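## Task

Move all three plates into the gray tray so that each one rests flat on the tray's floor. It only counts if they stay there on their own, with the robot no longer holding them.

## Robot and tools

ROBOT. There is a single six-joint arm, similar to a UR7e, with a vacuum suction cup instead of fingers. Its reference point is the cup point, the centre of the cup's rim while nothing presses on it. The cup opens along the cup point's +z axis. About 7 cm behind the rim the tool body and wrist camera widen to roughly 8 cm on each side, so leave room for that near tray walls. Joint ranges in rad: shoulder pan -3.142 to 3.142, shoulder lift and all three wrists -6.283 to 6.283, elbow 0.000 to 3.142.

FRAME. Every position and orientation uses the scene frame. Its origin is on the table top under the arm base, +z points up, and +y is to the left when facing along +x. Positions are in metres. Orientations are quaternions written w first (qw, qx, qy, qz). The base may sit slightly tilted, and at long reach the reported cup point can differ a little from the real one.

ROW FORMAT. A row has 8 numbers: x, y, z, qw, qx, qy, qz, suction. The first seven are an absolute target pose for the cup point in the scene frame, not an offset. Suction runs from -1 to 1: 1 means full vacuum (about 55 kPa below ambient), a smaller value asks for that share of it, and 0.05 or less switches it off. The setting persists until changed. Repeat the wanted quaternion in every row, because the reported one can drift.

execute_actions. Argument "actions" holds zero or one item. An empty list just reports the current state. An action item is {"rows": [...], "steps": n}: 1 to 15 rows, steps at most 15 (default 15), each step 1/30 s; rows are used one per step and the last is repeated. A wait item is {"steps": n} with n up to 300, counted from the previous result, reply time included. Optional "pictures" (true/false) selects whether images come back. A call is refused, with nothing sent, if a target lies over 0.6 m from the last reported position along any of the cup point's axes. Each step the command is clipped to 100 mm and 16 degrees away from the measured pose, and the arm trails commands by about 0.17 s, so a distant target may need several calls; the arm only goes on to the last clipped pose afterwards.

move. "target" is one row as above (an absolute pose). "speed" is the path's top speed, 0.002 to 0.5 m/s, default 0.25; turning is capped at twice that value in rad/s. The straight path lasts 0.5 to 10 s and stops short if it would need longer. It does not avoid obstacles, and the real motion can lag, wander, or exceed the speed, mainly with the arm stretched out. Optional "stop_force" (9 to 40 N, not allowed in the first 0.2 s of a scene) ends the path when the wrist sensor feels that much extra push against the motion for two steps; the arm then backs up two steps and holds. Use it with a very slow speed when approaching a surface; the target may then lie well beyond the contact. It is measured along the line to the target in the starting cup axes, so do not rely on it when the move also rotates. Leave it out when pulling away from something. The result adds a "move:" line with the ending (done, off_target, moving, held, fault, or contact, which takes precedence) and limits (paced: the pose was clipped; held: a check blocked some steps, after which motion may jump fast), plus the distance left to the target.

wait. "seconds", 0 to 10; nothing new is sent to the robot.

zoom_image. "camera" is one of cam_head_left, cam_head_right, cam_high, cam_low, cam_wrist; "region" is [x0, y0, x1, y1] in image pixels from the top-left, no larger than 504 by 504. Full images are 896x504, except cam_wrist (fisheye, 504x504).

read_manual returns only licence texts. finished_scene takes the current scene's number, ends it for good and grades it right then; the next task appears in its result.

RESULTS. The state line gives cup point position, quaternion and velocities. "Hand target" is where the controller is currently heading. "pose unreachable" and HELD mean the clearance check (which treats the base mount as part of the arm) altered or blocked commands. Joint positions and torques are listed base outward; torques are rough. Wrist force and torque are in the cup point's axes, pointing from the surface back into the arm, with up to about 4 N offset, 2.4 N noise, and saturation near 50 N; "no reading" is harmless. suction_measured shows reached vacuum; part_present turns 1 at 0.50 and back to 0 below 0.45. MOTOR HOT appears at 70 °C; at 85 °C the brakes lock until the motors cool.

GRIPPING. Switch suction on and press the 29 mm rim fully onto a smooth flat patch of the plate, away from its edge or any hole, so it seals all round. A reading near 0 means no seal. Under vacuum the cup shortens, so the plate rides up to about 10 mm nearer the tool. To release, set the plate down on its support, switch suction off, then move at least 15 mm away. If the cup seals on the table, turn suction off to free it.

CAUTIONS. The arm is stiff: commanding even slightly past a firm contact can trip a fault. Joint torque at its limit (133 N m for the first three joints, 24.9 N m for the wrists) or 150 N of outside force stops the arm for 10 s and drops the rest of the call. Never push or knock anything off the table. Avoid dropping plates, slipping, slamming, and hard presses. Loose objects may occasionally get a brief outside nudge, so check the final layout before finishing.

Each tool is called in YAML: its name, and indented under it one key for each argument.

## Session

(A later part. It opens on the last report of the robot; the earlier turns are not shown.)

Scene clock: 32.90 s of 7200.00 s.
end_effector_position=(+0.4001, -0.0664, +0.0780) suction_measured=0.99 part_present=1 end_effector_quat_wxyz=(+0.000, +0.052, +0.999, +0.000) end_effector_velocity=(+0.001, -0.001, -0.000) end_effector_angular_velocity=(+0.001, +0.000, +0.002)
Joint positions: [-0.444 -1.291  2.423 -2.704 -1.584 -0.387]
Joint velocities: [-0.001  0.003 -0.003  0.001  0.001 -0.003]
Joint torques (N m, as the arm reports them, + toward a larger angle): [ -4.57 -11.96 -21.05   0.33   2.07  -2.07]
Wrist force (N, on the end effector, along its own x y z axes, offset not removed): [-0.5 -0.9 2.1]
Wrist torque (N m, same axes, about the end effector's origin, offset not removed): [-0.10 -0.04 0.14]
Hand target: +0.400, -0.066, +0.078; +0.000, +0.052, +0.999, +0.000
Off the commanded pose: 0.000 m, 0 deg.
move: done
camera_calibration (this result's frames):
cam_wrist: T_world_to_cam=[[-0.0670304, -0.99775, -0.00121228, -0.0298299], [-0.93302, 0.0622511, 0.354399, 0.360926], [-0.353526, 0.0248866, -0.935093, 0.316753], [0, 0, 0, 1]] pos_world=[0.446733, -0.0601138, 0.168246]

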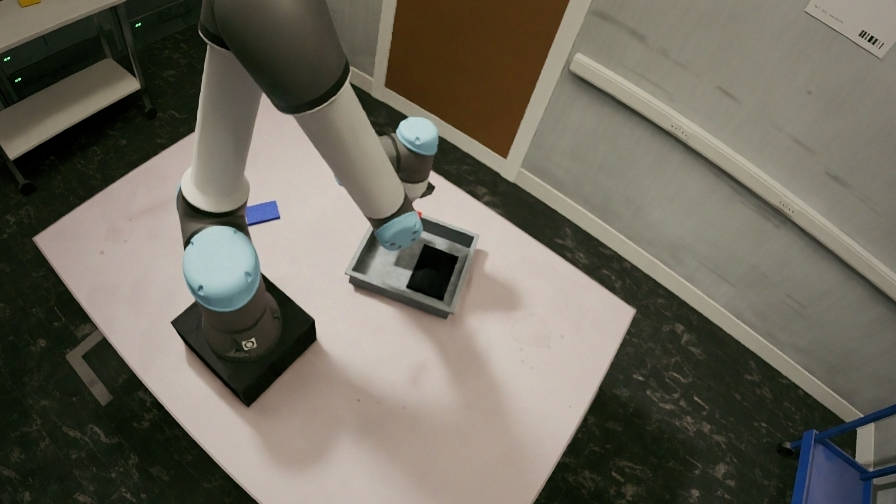

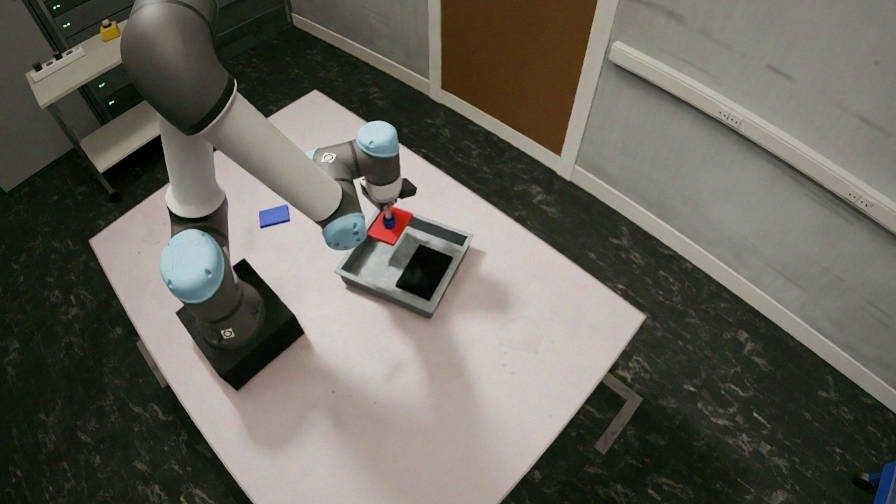

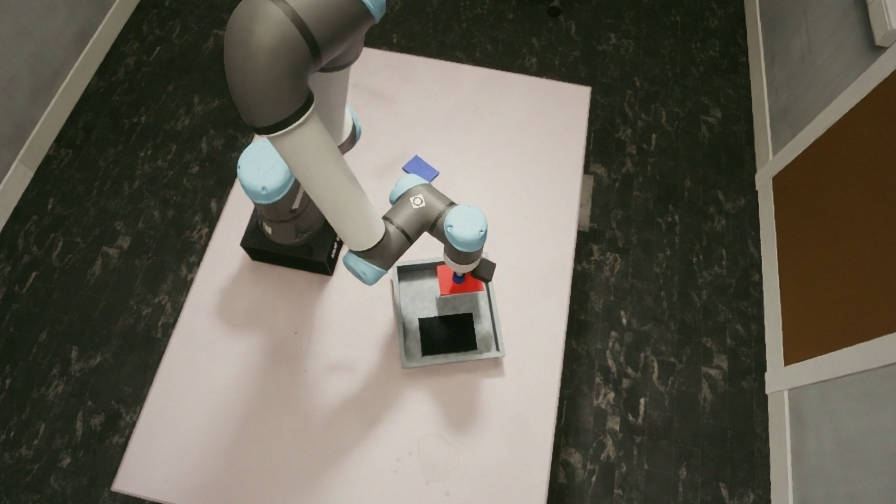

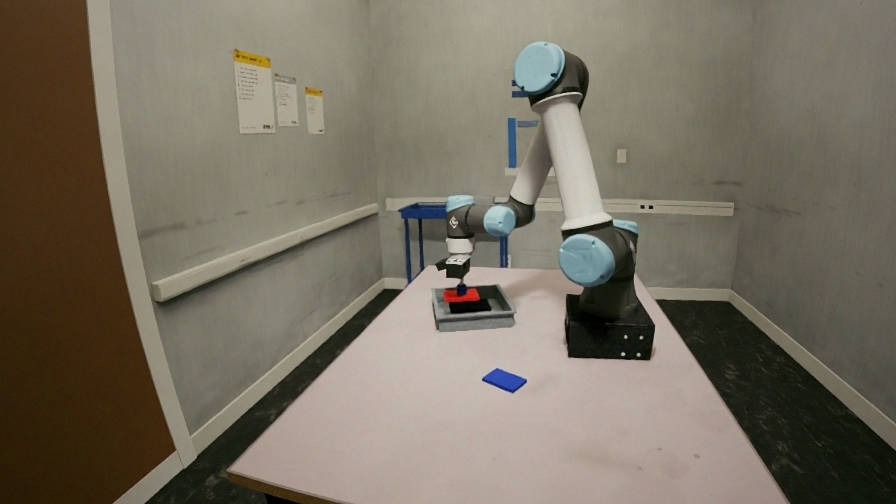

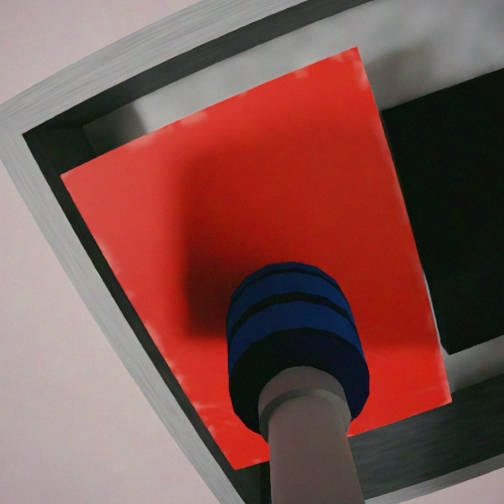

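move:
  target: [0.400, -0.0666, 0.007, 0, 0.0523, 0.9986, 0, 1]
  speed: 0.12

move:
  target: [0.400, -0.0666, -0.004, 0, 0.0523, 0.9986, 0, 1]
  speed: 0.004
  stop_force: 9

Scene clock: 34.77 s of 7200.00 s.
end_effector_position=(+0.3999, -0.0666, +0.0072) suction_measured=0.98 part_present=1 end_effector_quat_wxyz=(-0.000, +0.052, +0.999, +0.000) end_effector_velocity=(+0.001, -0.001, -0.002) end_effector_angular_velocity=(-0.002, -0.001, -0.000)
Joint positions: [-0.447 -1.048  2.435 -2.959 -1.585 -0.39 ]
Joint velocities: [-0.     0.007 -0.001 -0.008 -0.001 -0.   ]
Joint torques (N m, as the arm reports them, + toward a larger angle): [  2.28 -17.39 -16.52  -4.91  -1.12  -1.44]
Wrist force (N, on the end effector, along its own x y z axes, offset not removed): [3.0 -1.8 -3.9]
Wrist torque (N m, same axes, about the end effector's origin, offset not removed): [-0.20 -0.49 0.15]
Hand target: +0.400, -0.067, +0.007; +0.000, +0.052, +0.999, +0.000
Off the commanded pose: 0.000 m, 0 deg.
move: done
camera_calibration (this result's frames):
cam_wrist: T_world_to_cam=[[-0.0668881, -0.99776, -0.000933531, -0.0301837], [-0.932786, 0.0622002, 0.355022, 0.385773], [-0.354169, 0.0246176, -0.934857, 0.250722], [0, 0, 0, 1]] pos_world=[0.446622, -0.0602834, 0.097403]

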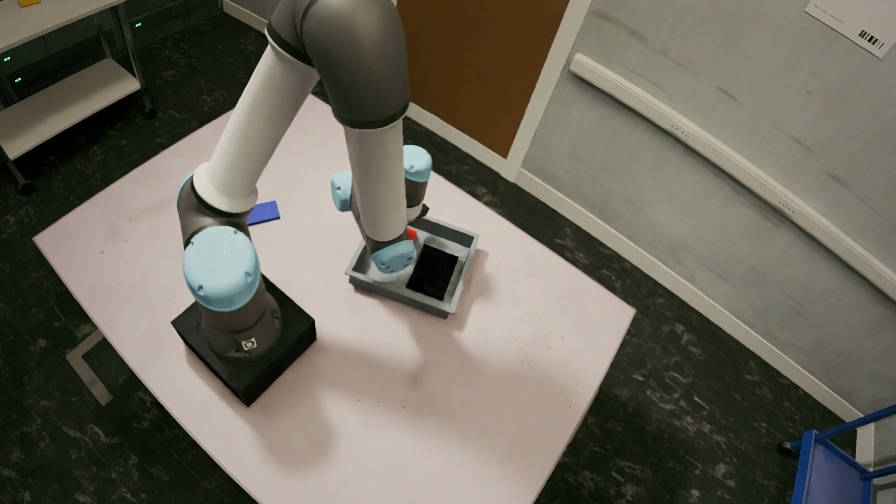

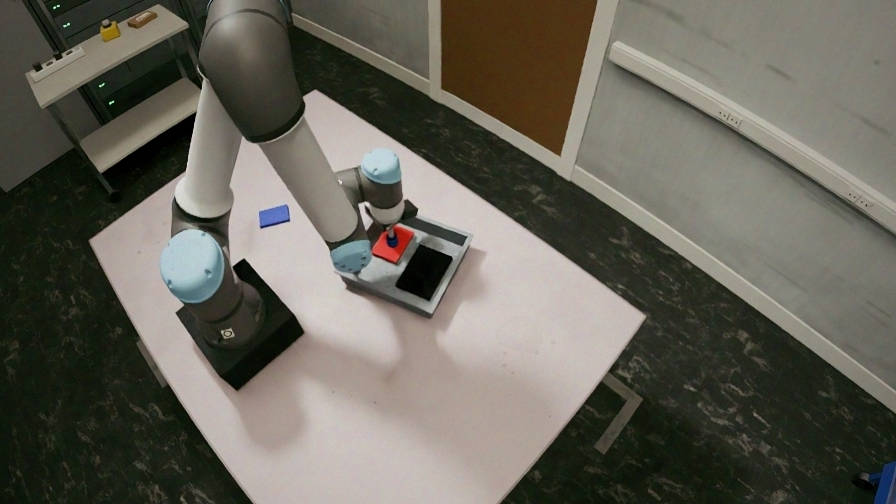

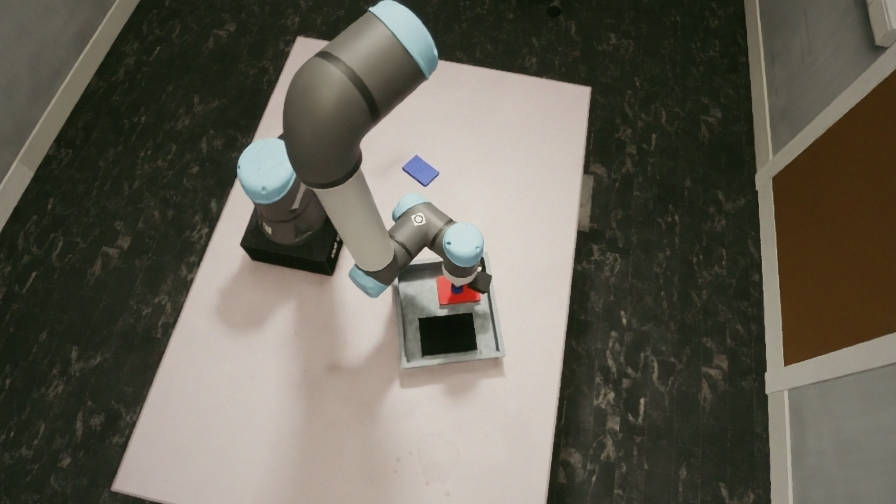

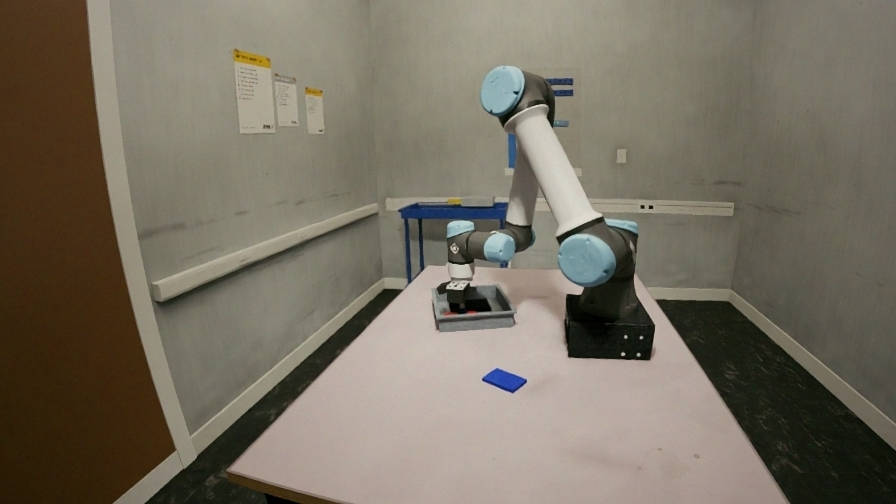

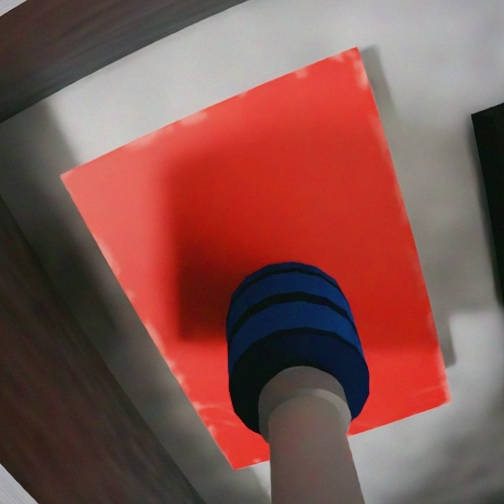

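Scene clock: 36.40 s of 7200.00 s.
end_effector_position=(+0.4000, -0.0666, +0.0021) suction_measured=0.99 part_present=1 end_effector_quat_wxyz=(+0.000, +0.052, +0.999, -0.000) end_effector_velocity=(-0.001, +0.000, +0.001) end_effector_angular_velocity=(+0.001, +0.003, -0.000)
Joint positions: [-0.447 -1.03   2.434 -2.976 -1.585 -0.39 ]
Joint velocities: [-0.    -0.004  0.     0.007 -0.001  0.   ]
Joint torques (N m, as the arm reports them, + toward a larger angle): [ -4.17 -28.33  -9.08   2.25  -0.84  -1.9 ]
Wrist force (N, on the end effector, along its own x y z axes, offset not removed): [3.3 2.5 -22.9]
Wrist torque (N m, same axes, about the end effector's origin, offset not removed): [0.12 -0.21 0.00]
Hand target: +0.400, -0.067, +0.002; +0.000, +0.052, +0.999, -0.000
Off the commanded pose: 0.006 m, 0 deg.
move: contact
camera_calibration (this result's frames):
cam_wrist: T_world_to_cam=[[-0.0668684, -0.997761, -0.00085731, -0.0302274], [-0.932845, 0.0622129, 0.354866, 0.387697], [-0.354019, 0.0245291, -0.934917, 0.245923], [0, 0, 0, 1]] pos_world=[0.446701, -0.0603118, 0.0923111]

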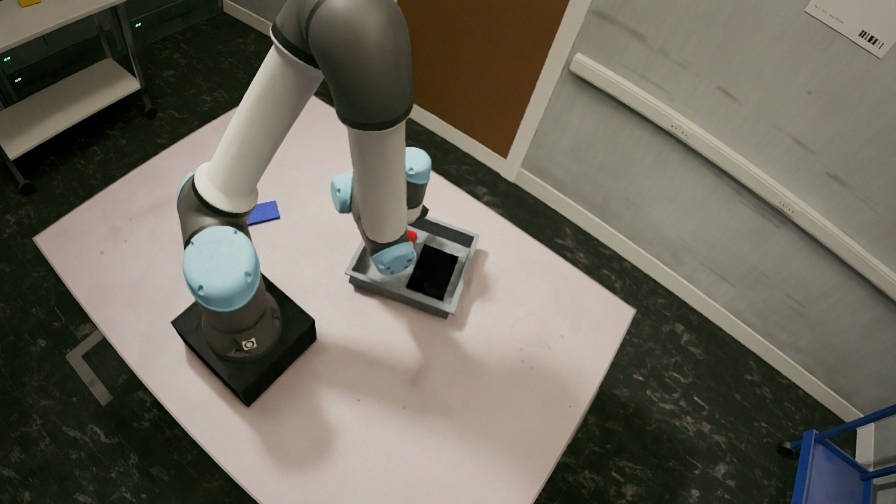

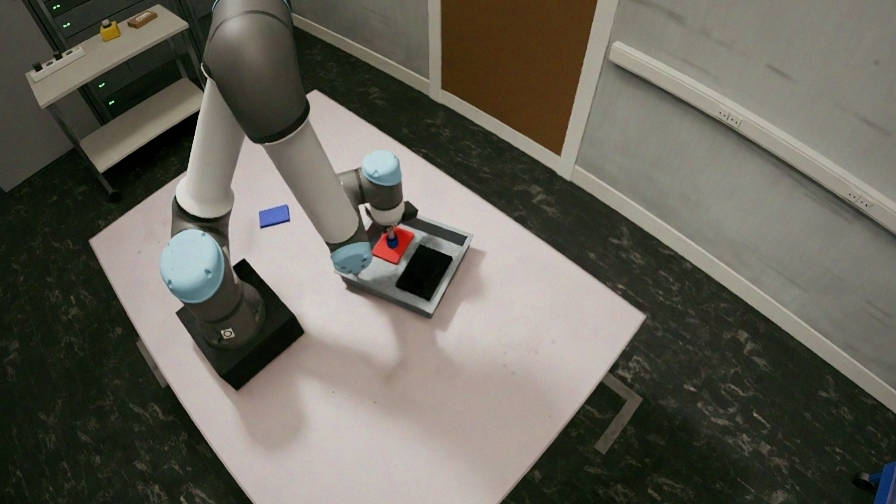

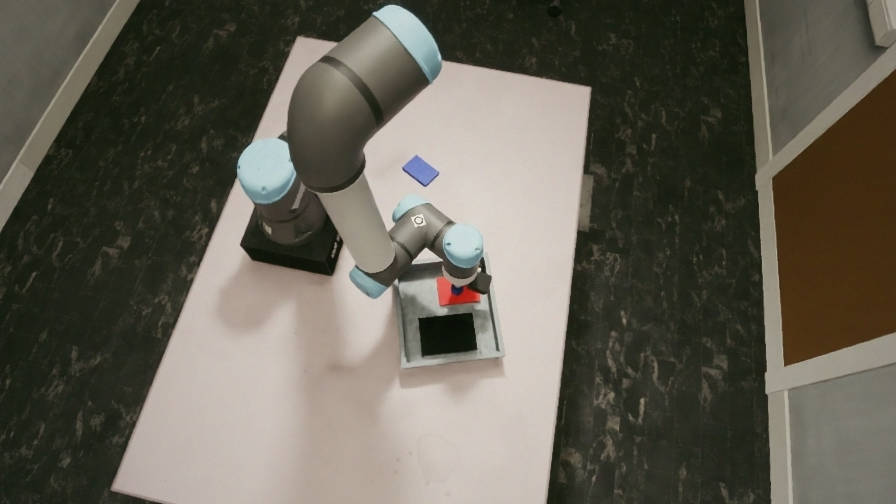

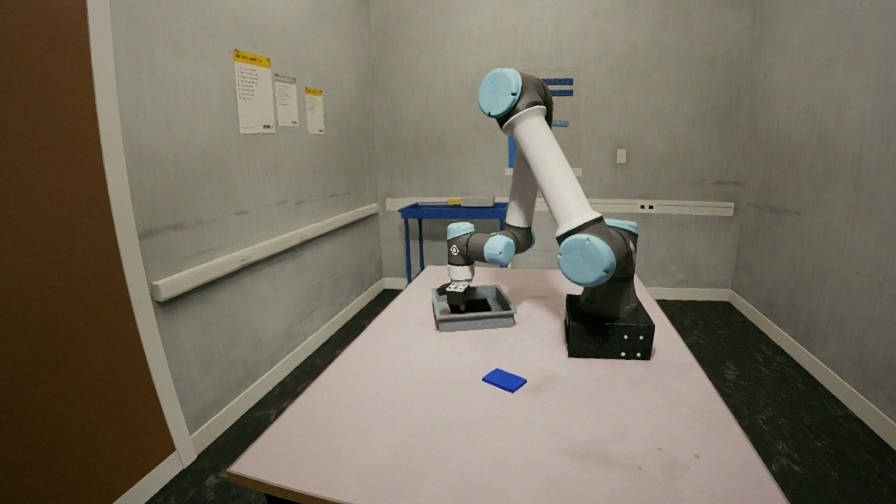

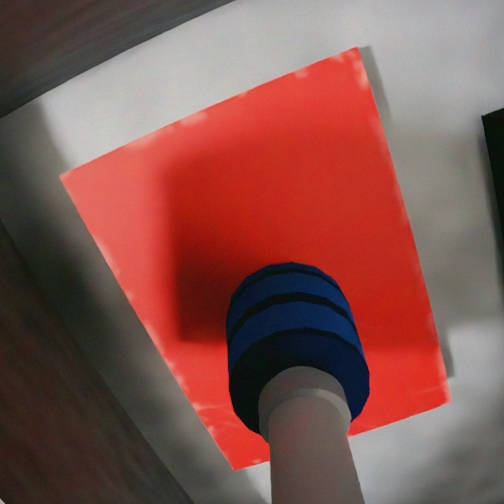

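move:
  target: [0.400, -0.0666, 0.09, 0, 0.0523, 0.9986, 0, 0]
  speed: 0.2

move:
  target: [0.243, 0.237, 0.02, 0, -0.0872, 0.9962, 0, 0]
  speed: 0.3

Scene clock: 38.10 s of 7200.00 s.
end_effector_position=(+0.4000, -0.0666, +0.0898) suction_measured=0.00 part_present=0 end_effector_quat_wxyz=(+0.000, +0.052, +0.999, +0.000) end_effector_velocity=(+0.001, -0.001, +0.002) end_effector_angular_velocity=(-0.002, -0.000, +0.001)
Joint positions: [-0.444 -1.328  2.416 -2.659 -1.585 -0.387]
Joint velocities: [-0.    -0.005 -0.003  0.006 -0.002 -0.001]
Joint torques (N m, as the arm reports them, + toward a larger angle): [ -3.66 -30.54 -20.08   0.53  -2.21  -1.78]
Wrist force (N, on the end effector, along its own x y z axes, offset not removed): [0.7 0.6 -1.9]
Wrist torque (N m, same axes, about the end effector's origin, offset not removed): [0.11 -0.23 0.03]
Hand target: +0.400, -0.067, +0.090; -0.000, +0.052, +0.999, -0.000
Off the commanded pose: 0.000 m, 0 deg.
move: done
camera_calibration (this result's frames):
cam_wrist: T_world_to_cam=[[-0.0669112, -0.997758, -0.000962488, -0.0300733], [-0.932858, 0.0622166, 0.35483, 0.356586], [-0.353975, 0.02464, -0.93493, 0.327963], [0, 0, 0, 1]] pos_world=[0.446723, -0.0602725, 0.180066]

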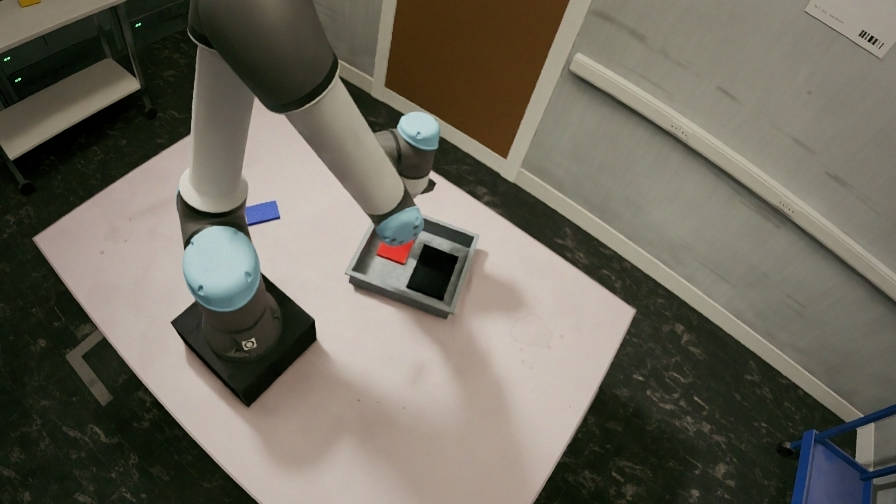

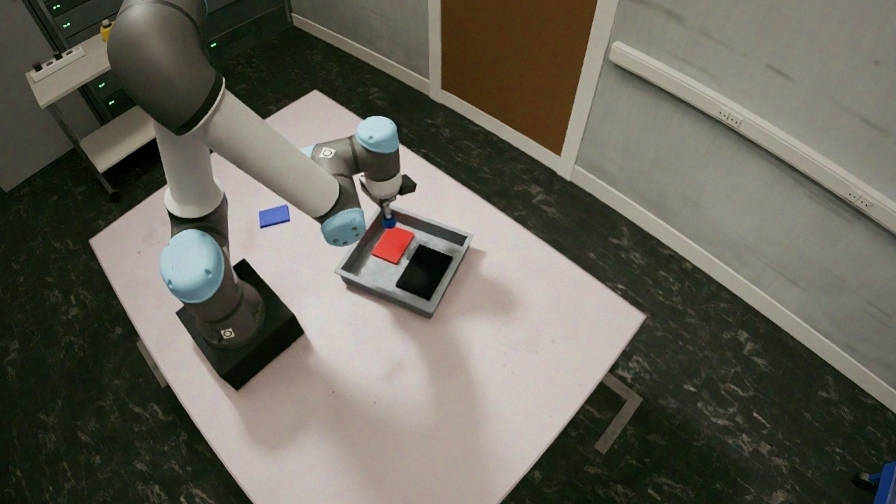

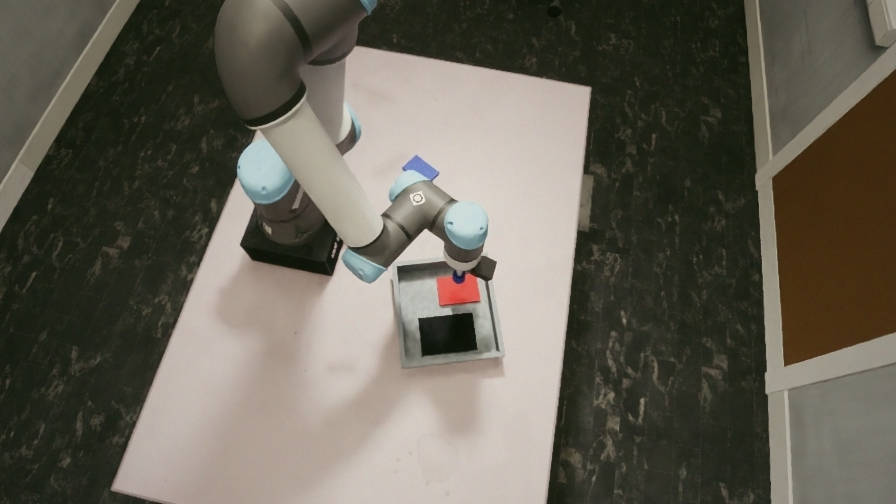

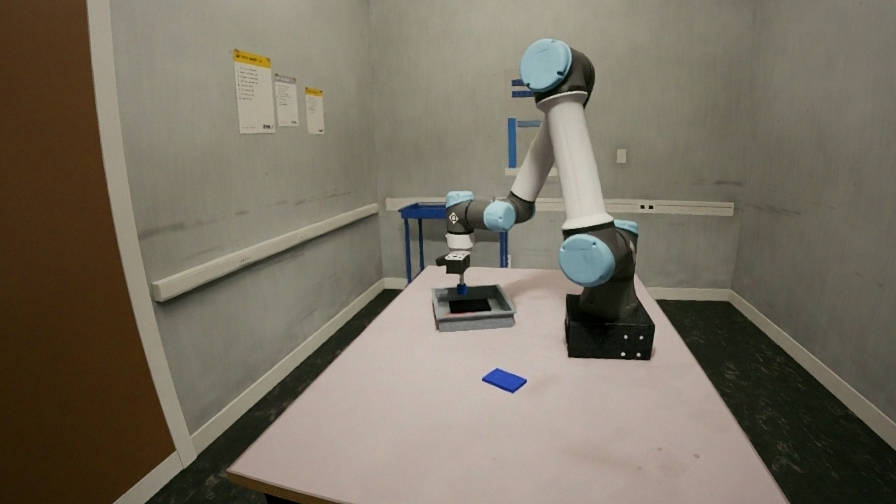

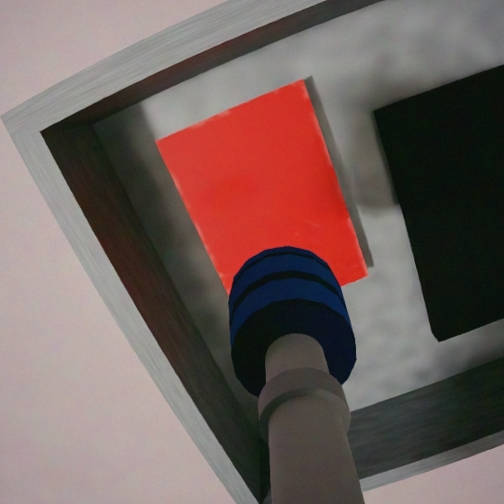

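Scene clock: 39.90 s of 7200.00 s.
end_effector_position=(+0.2426, +0.2365, +0.0201) suction_measured=0.00 part_present=0 end_effector_quat_wxyz=(-0.001, -0.087, +0.996, -0.001) end_effector_velocity=(-0.001, +0.001, -0.001) end_effector_angular_velocity=(-0.000, +0.003, +0.000)
Joint positions: [ 0.422 -1.132  2.616 -3.044 -1.581  0.199]
Joint velocities: [ 0.005  0.003 -0.002  0.002  0.001  0.005]
Joint torques (N m, as the arm reports them, + toward a larger angle): [  9.14 -11.25 -12.92   0.35  -2.08   1.23]
Wrist force (N, on the end effector, along its own x y z axes, offset not removed): [1.3 -0.9 -1.2]
Wrist torque (N m, same axes, about the end effector's origin, offset not removed): [-0.16 -0.31 -0.04]
Hand target: +0.243, +0.237, +0.020; -0.001, -0.087, +0.996, -0.001
Off the commanded pose: 0.001 m, 0 deg.
move: done
camera_calibration (this result's frames):
cam_wrist: T_world_to_cam=[[0.210728, -0.977545, 0.0000796838, 0.189529], [-0.91342, -0.196876, 0.356235, 0.272129], [-0.34822, -0.0751415, -0.934396, 0.221768], [0, 0, 0, 1]] pos_world=[0.285853, 0.255512, 0.110263]

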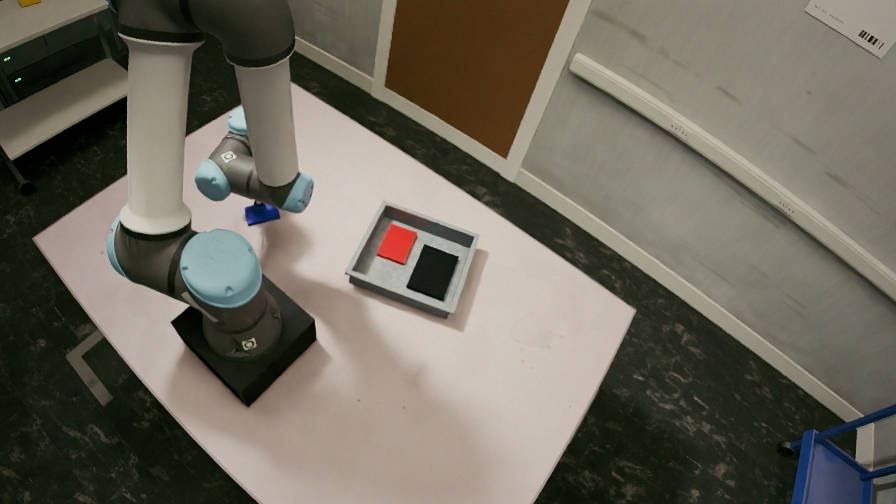

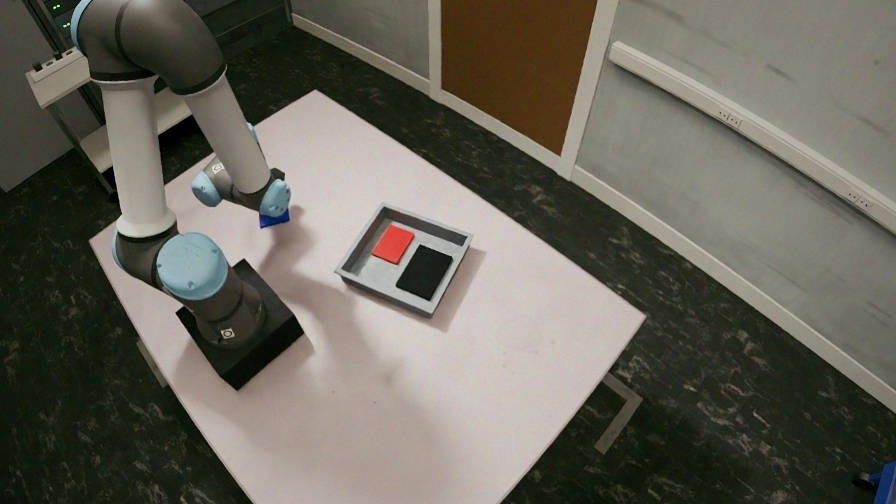

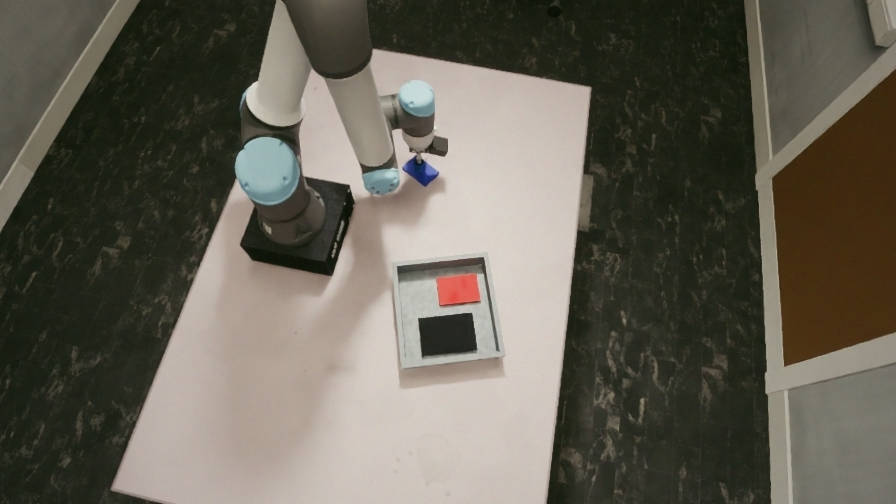

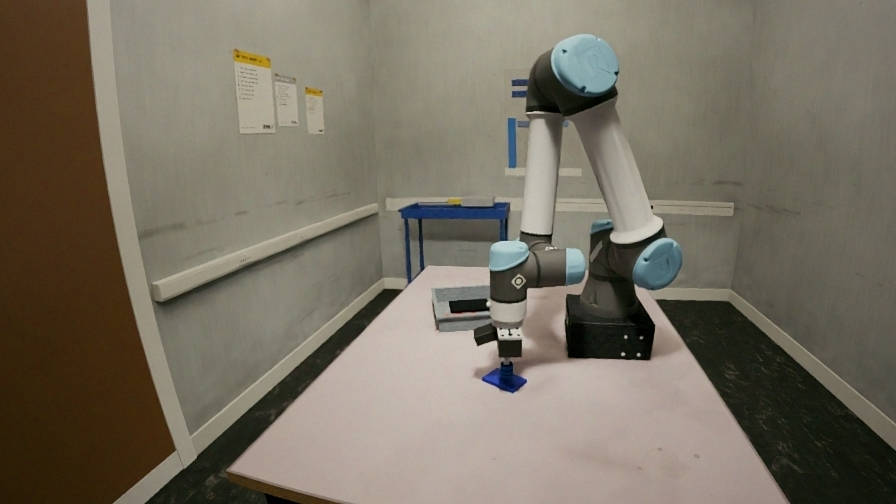

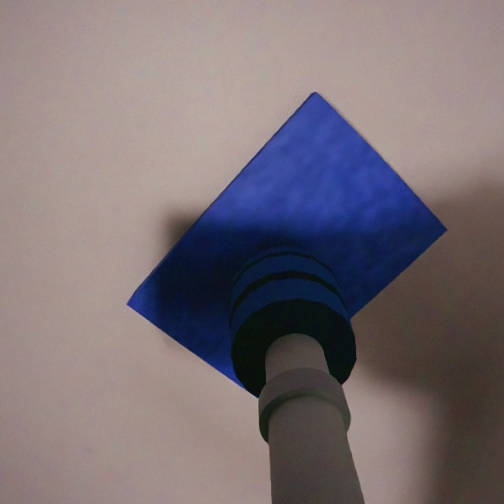

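move:
  target: [0.245, 0.2375, 0.004, 0, -0.0872, 0.9962, 0, 1]
  speed: 0.013
  stop_force: 9

Scene clock: 41.80 s of 7200.00 s.
end_effector_position=(+0.2450, +0.2375, +0.0042) suction_measured=0.78 part_present=1 end_effector_quat_wxyz=(-0.000, -0.087, +0.996, -0.000) end_effector_velocity=(+0.001, +0.000, -0.002) end_effector_angular_velocity=(+0.001, -0.001, -0.000)
Joint positions: [ 0.421 -1.056  2.609 -3.113 -1.58   0.198]
Joint velocities: [-0.     0.01  -0.001 -0.009  0.    -0.   ]
Joint torques (N m, as the arm reports them, + toward a larger angle): [ -6.17 -14.07 -12.    -5.1    2.24  -2.12]
Wrist force (N, on the end effector, along its own x y z axes, offset not removed): [2.9 -0.7 -4.7]
Wrist torque (N m, same axes, about the end effector's origin, offset not removed): [-0.02 -0.42 0.11]
Hand target: +0.245, +0.237, +0.004; -0.000, -0.087, +0.996, -0.000
Off the commanded pose: 0.000 m, 0 deg.
move: done
camera_calibration (this result's frames):
cam_wrist: T_world_to_cam=[[0.210769, -0.977535, -0.000893477, 0.190028], [-0.913807, -0.197353, 0.354976, 0.280378], [-0.347178, -0.0740017, -0.934875, 0.207259], [0, 0, 0, 1]] pos_world=[0.288115, 0.25643, 0.0944032]

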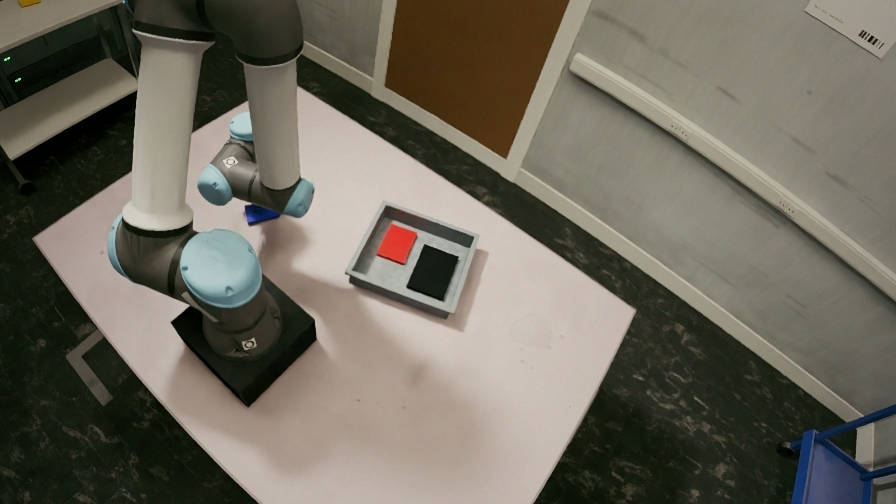

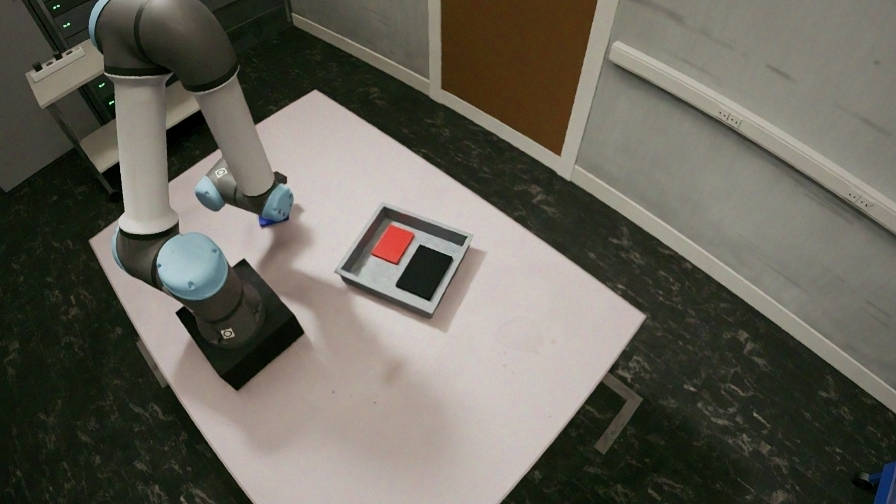

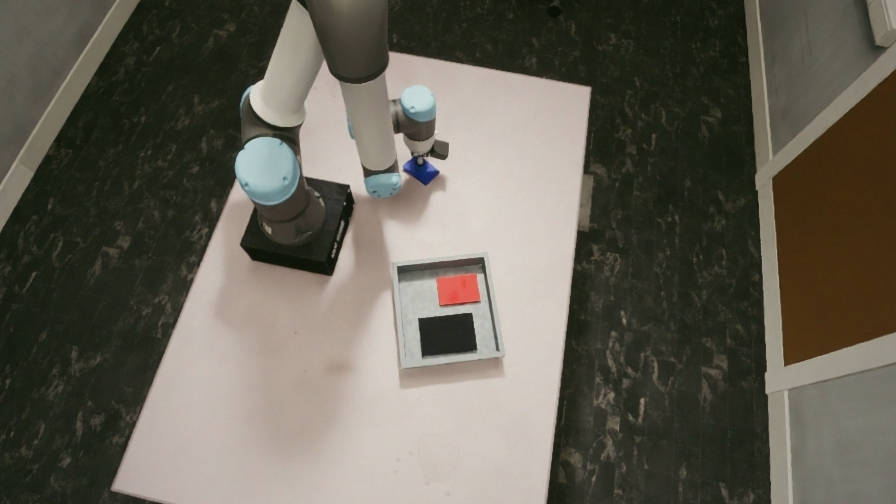

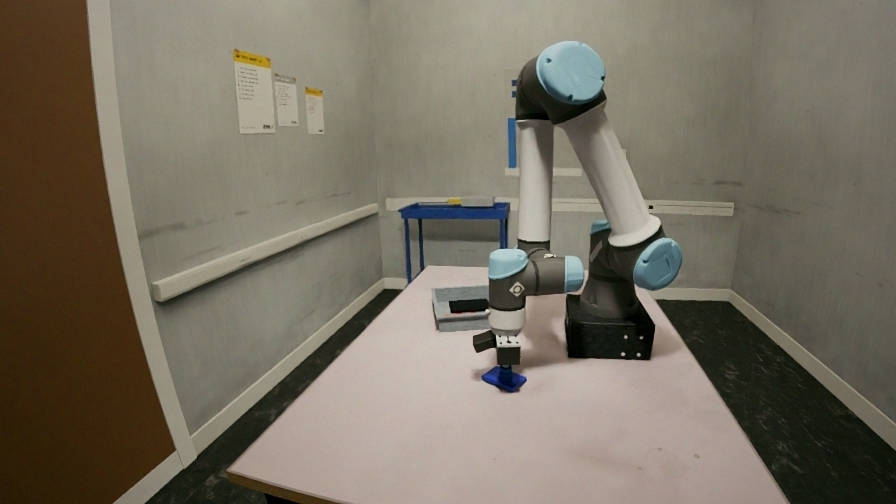

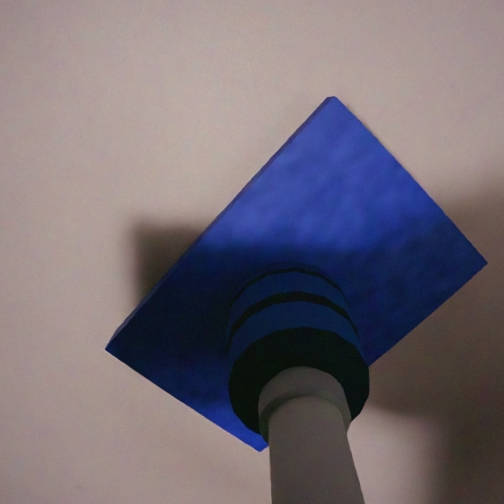

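move:
  target: [0.27, 0.17, 0.08, 0, 0.03, 0.9995, 0, 1]
  speed: 0.2

Scene clock: 45.00 s of 7200.00 s.
end_effector_position=(+0.2701, +0.1702, +0.0798) suction_measured=1.00 part_present=1 end_effector_quat_wxyz=(+0.000, +0.030, +1.000, +0.000) end_effector_velocity=(+0.000, -0.001, +0.002) end_effector_angular_velocity=(+0.001, +0.003, -0.002)
Joint positions: [ 0.188 -1.439  2.653 -2.777 -1.582  0.2  ]
Joint velocities: [-0.003 -0.008 -0.002  0.012  0.001 -0.001]
Joint torques (N m, as the arm reports them, + toward a larger angle): [ -4.35 -23.12 -18.92   0.23   2.15  -1.92]
Wrist force (N, on the end effector, along its own x y z axes, offset not removed): [1.9 -2.3 -3.8]
Wrist torque (N m, same axes, about the end effector's origin, offset not removed): [-0.25 -0.33 0.07]
Hand target: +0.270, +0.170, +0.080; +0.000, +0.030, +1.000, +0.000
Off the commanded pose: 0.000 m, 0 deg.
move: done
camera_calibration (this result's frames):
cam_wrist: T_world_to_cam=[[-0.0221093, -0.999755, -0.00139572, 0.18576], [-0.934799, 0.0201778, 0.354603, 0.231842], [-0.354487, 0.00914476, -0.935016, 0.269551], [0, 0, 0, 1]] pos_world=[0.316385, 0.178571, 0.170082]

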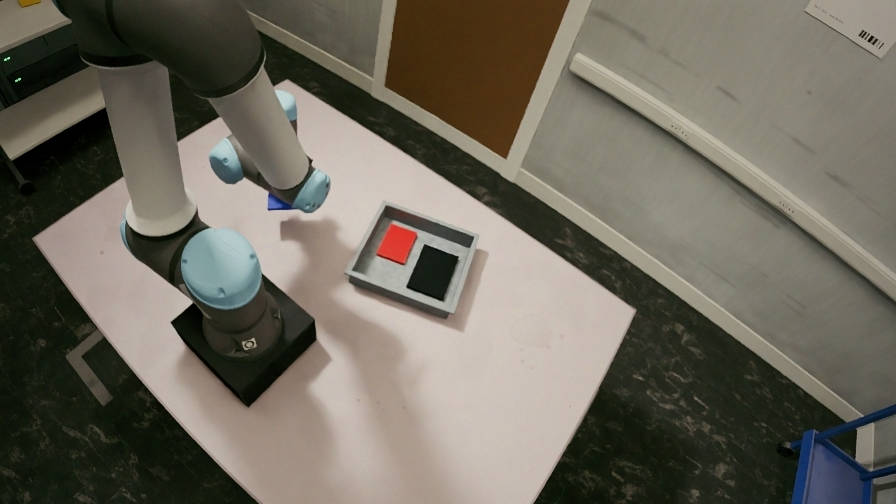

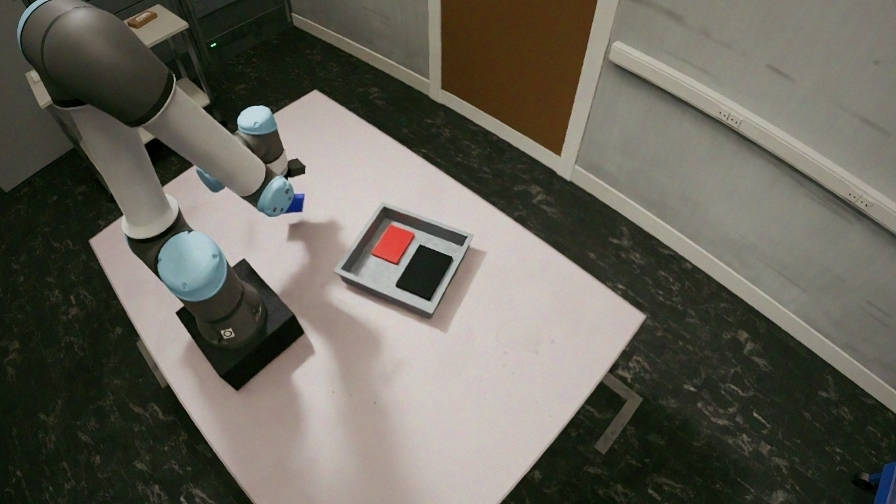

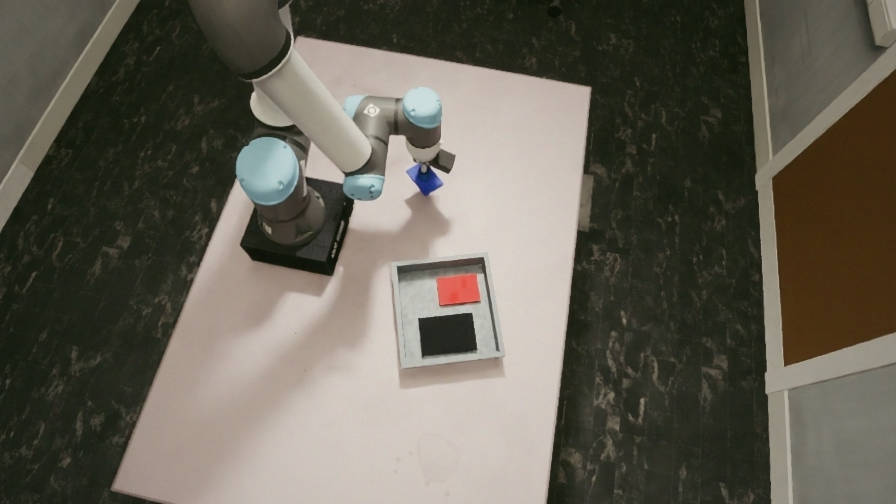

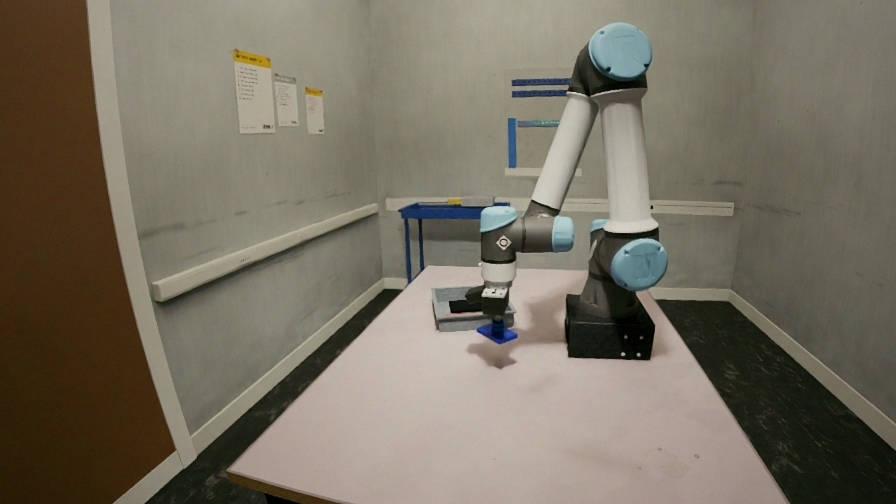

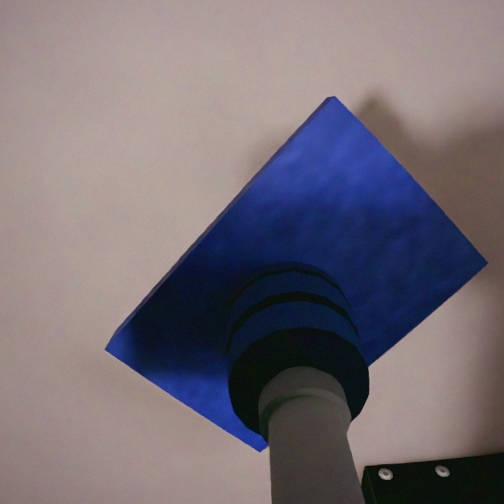

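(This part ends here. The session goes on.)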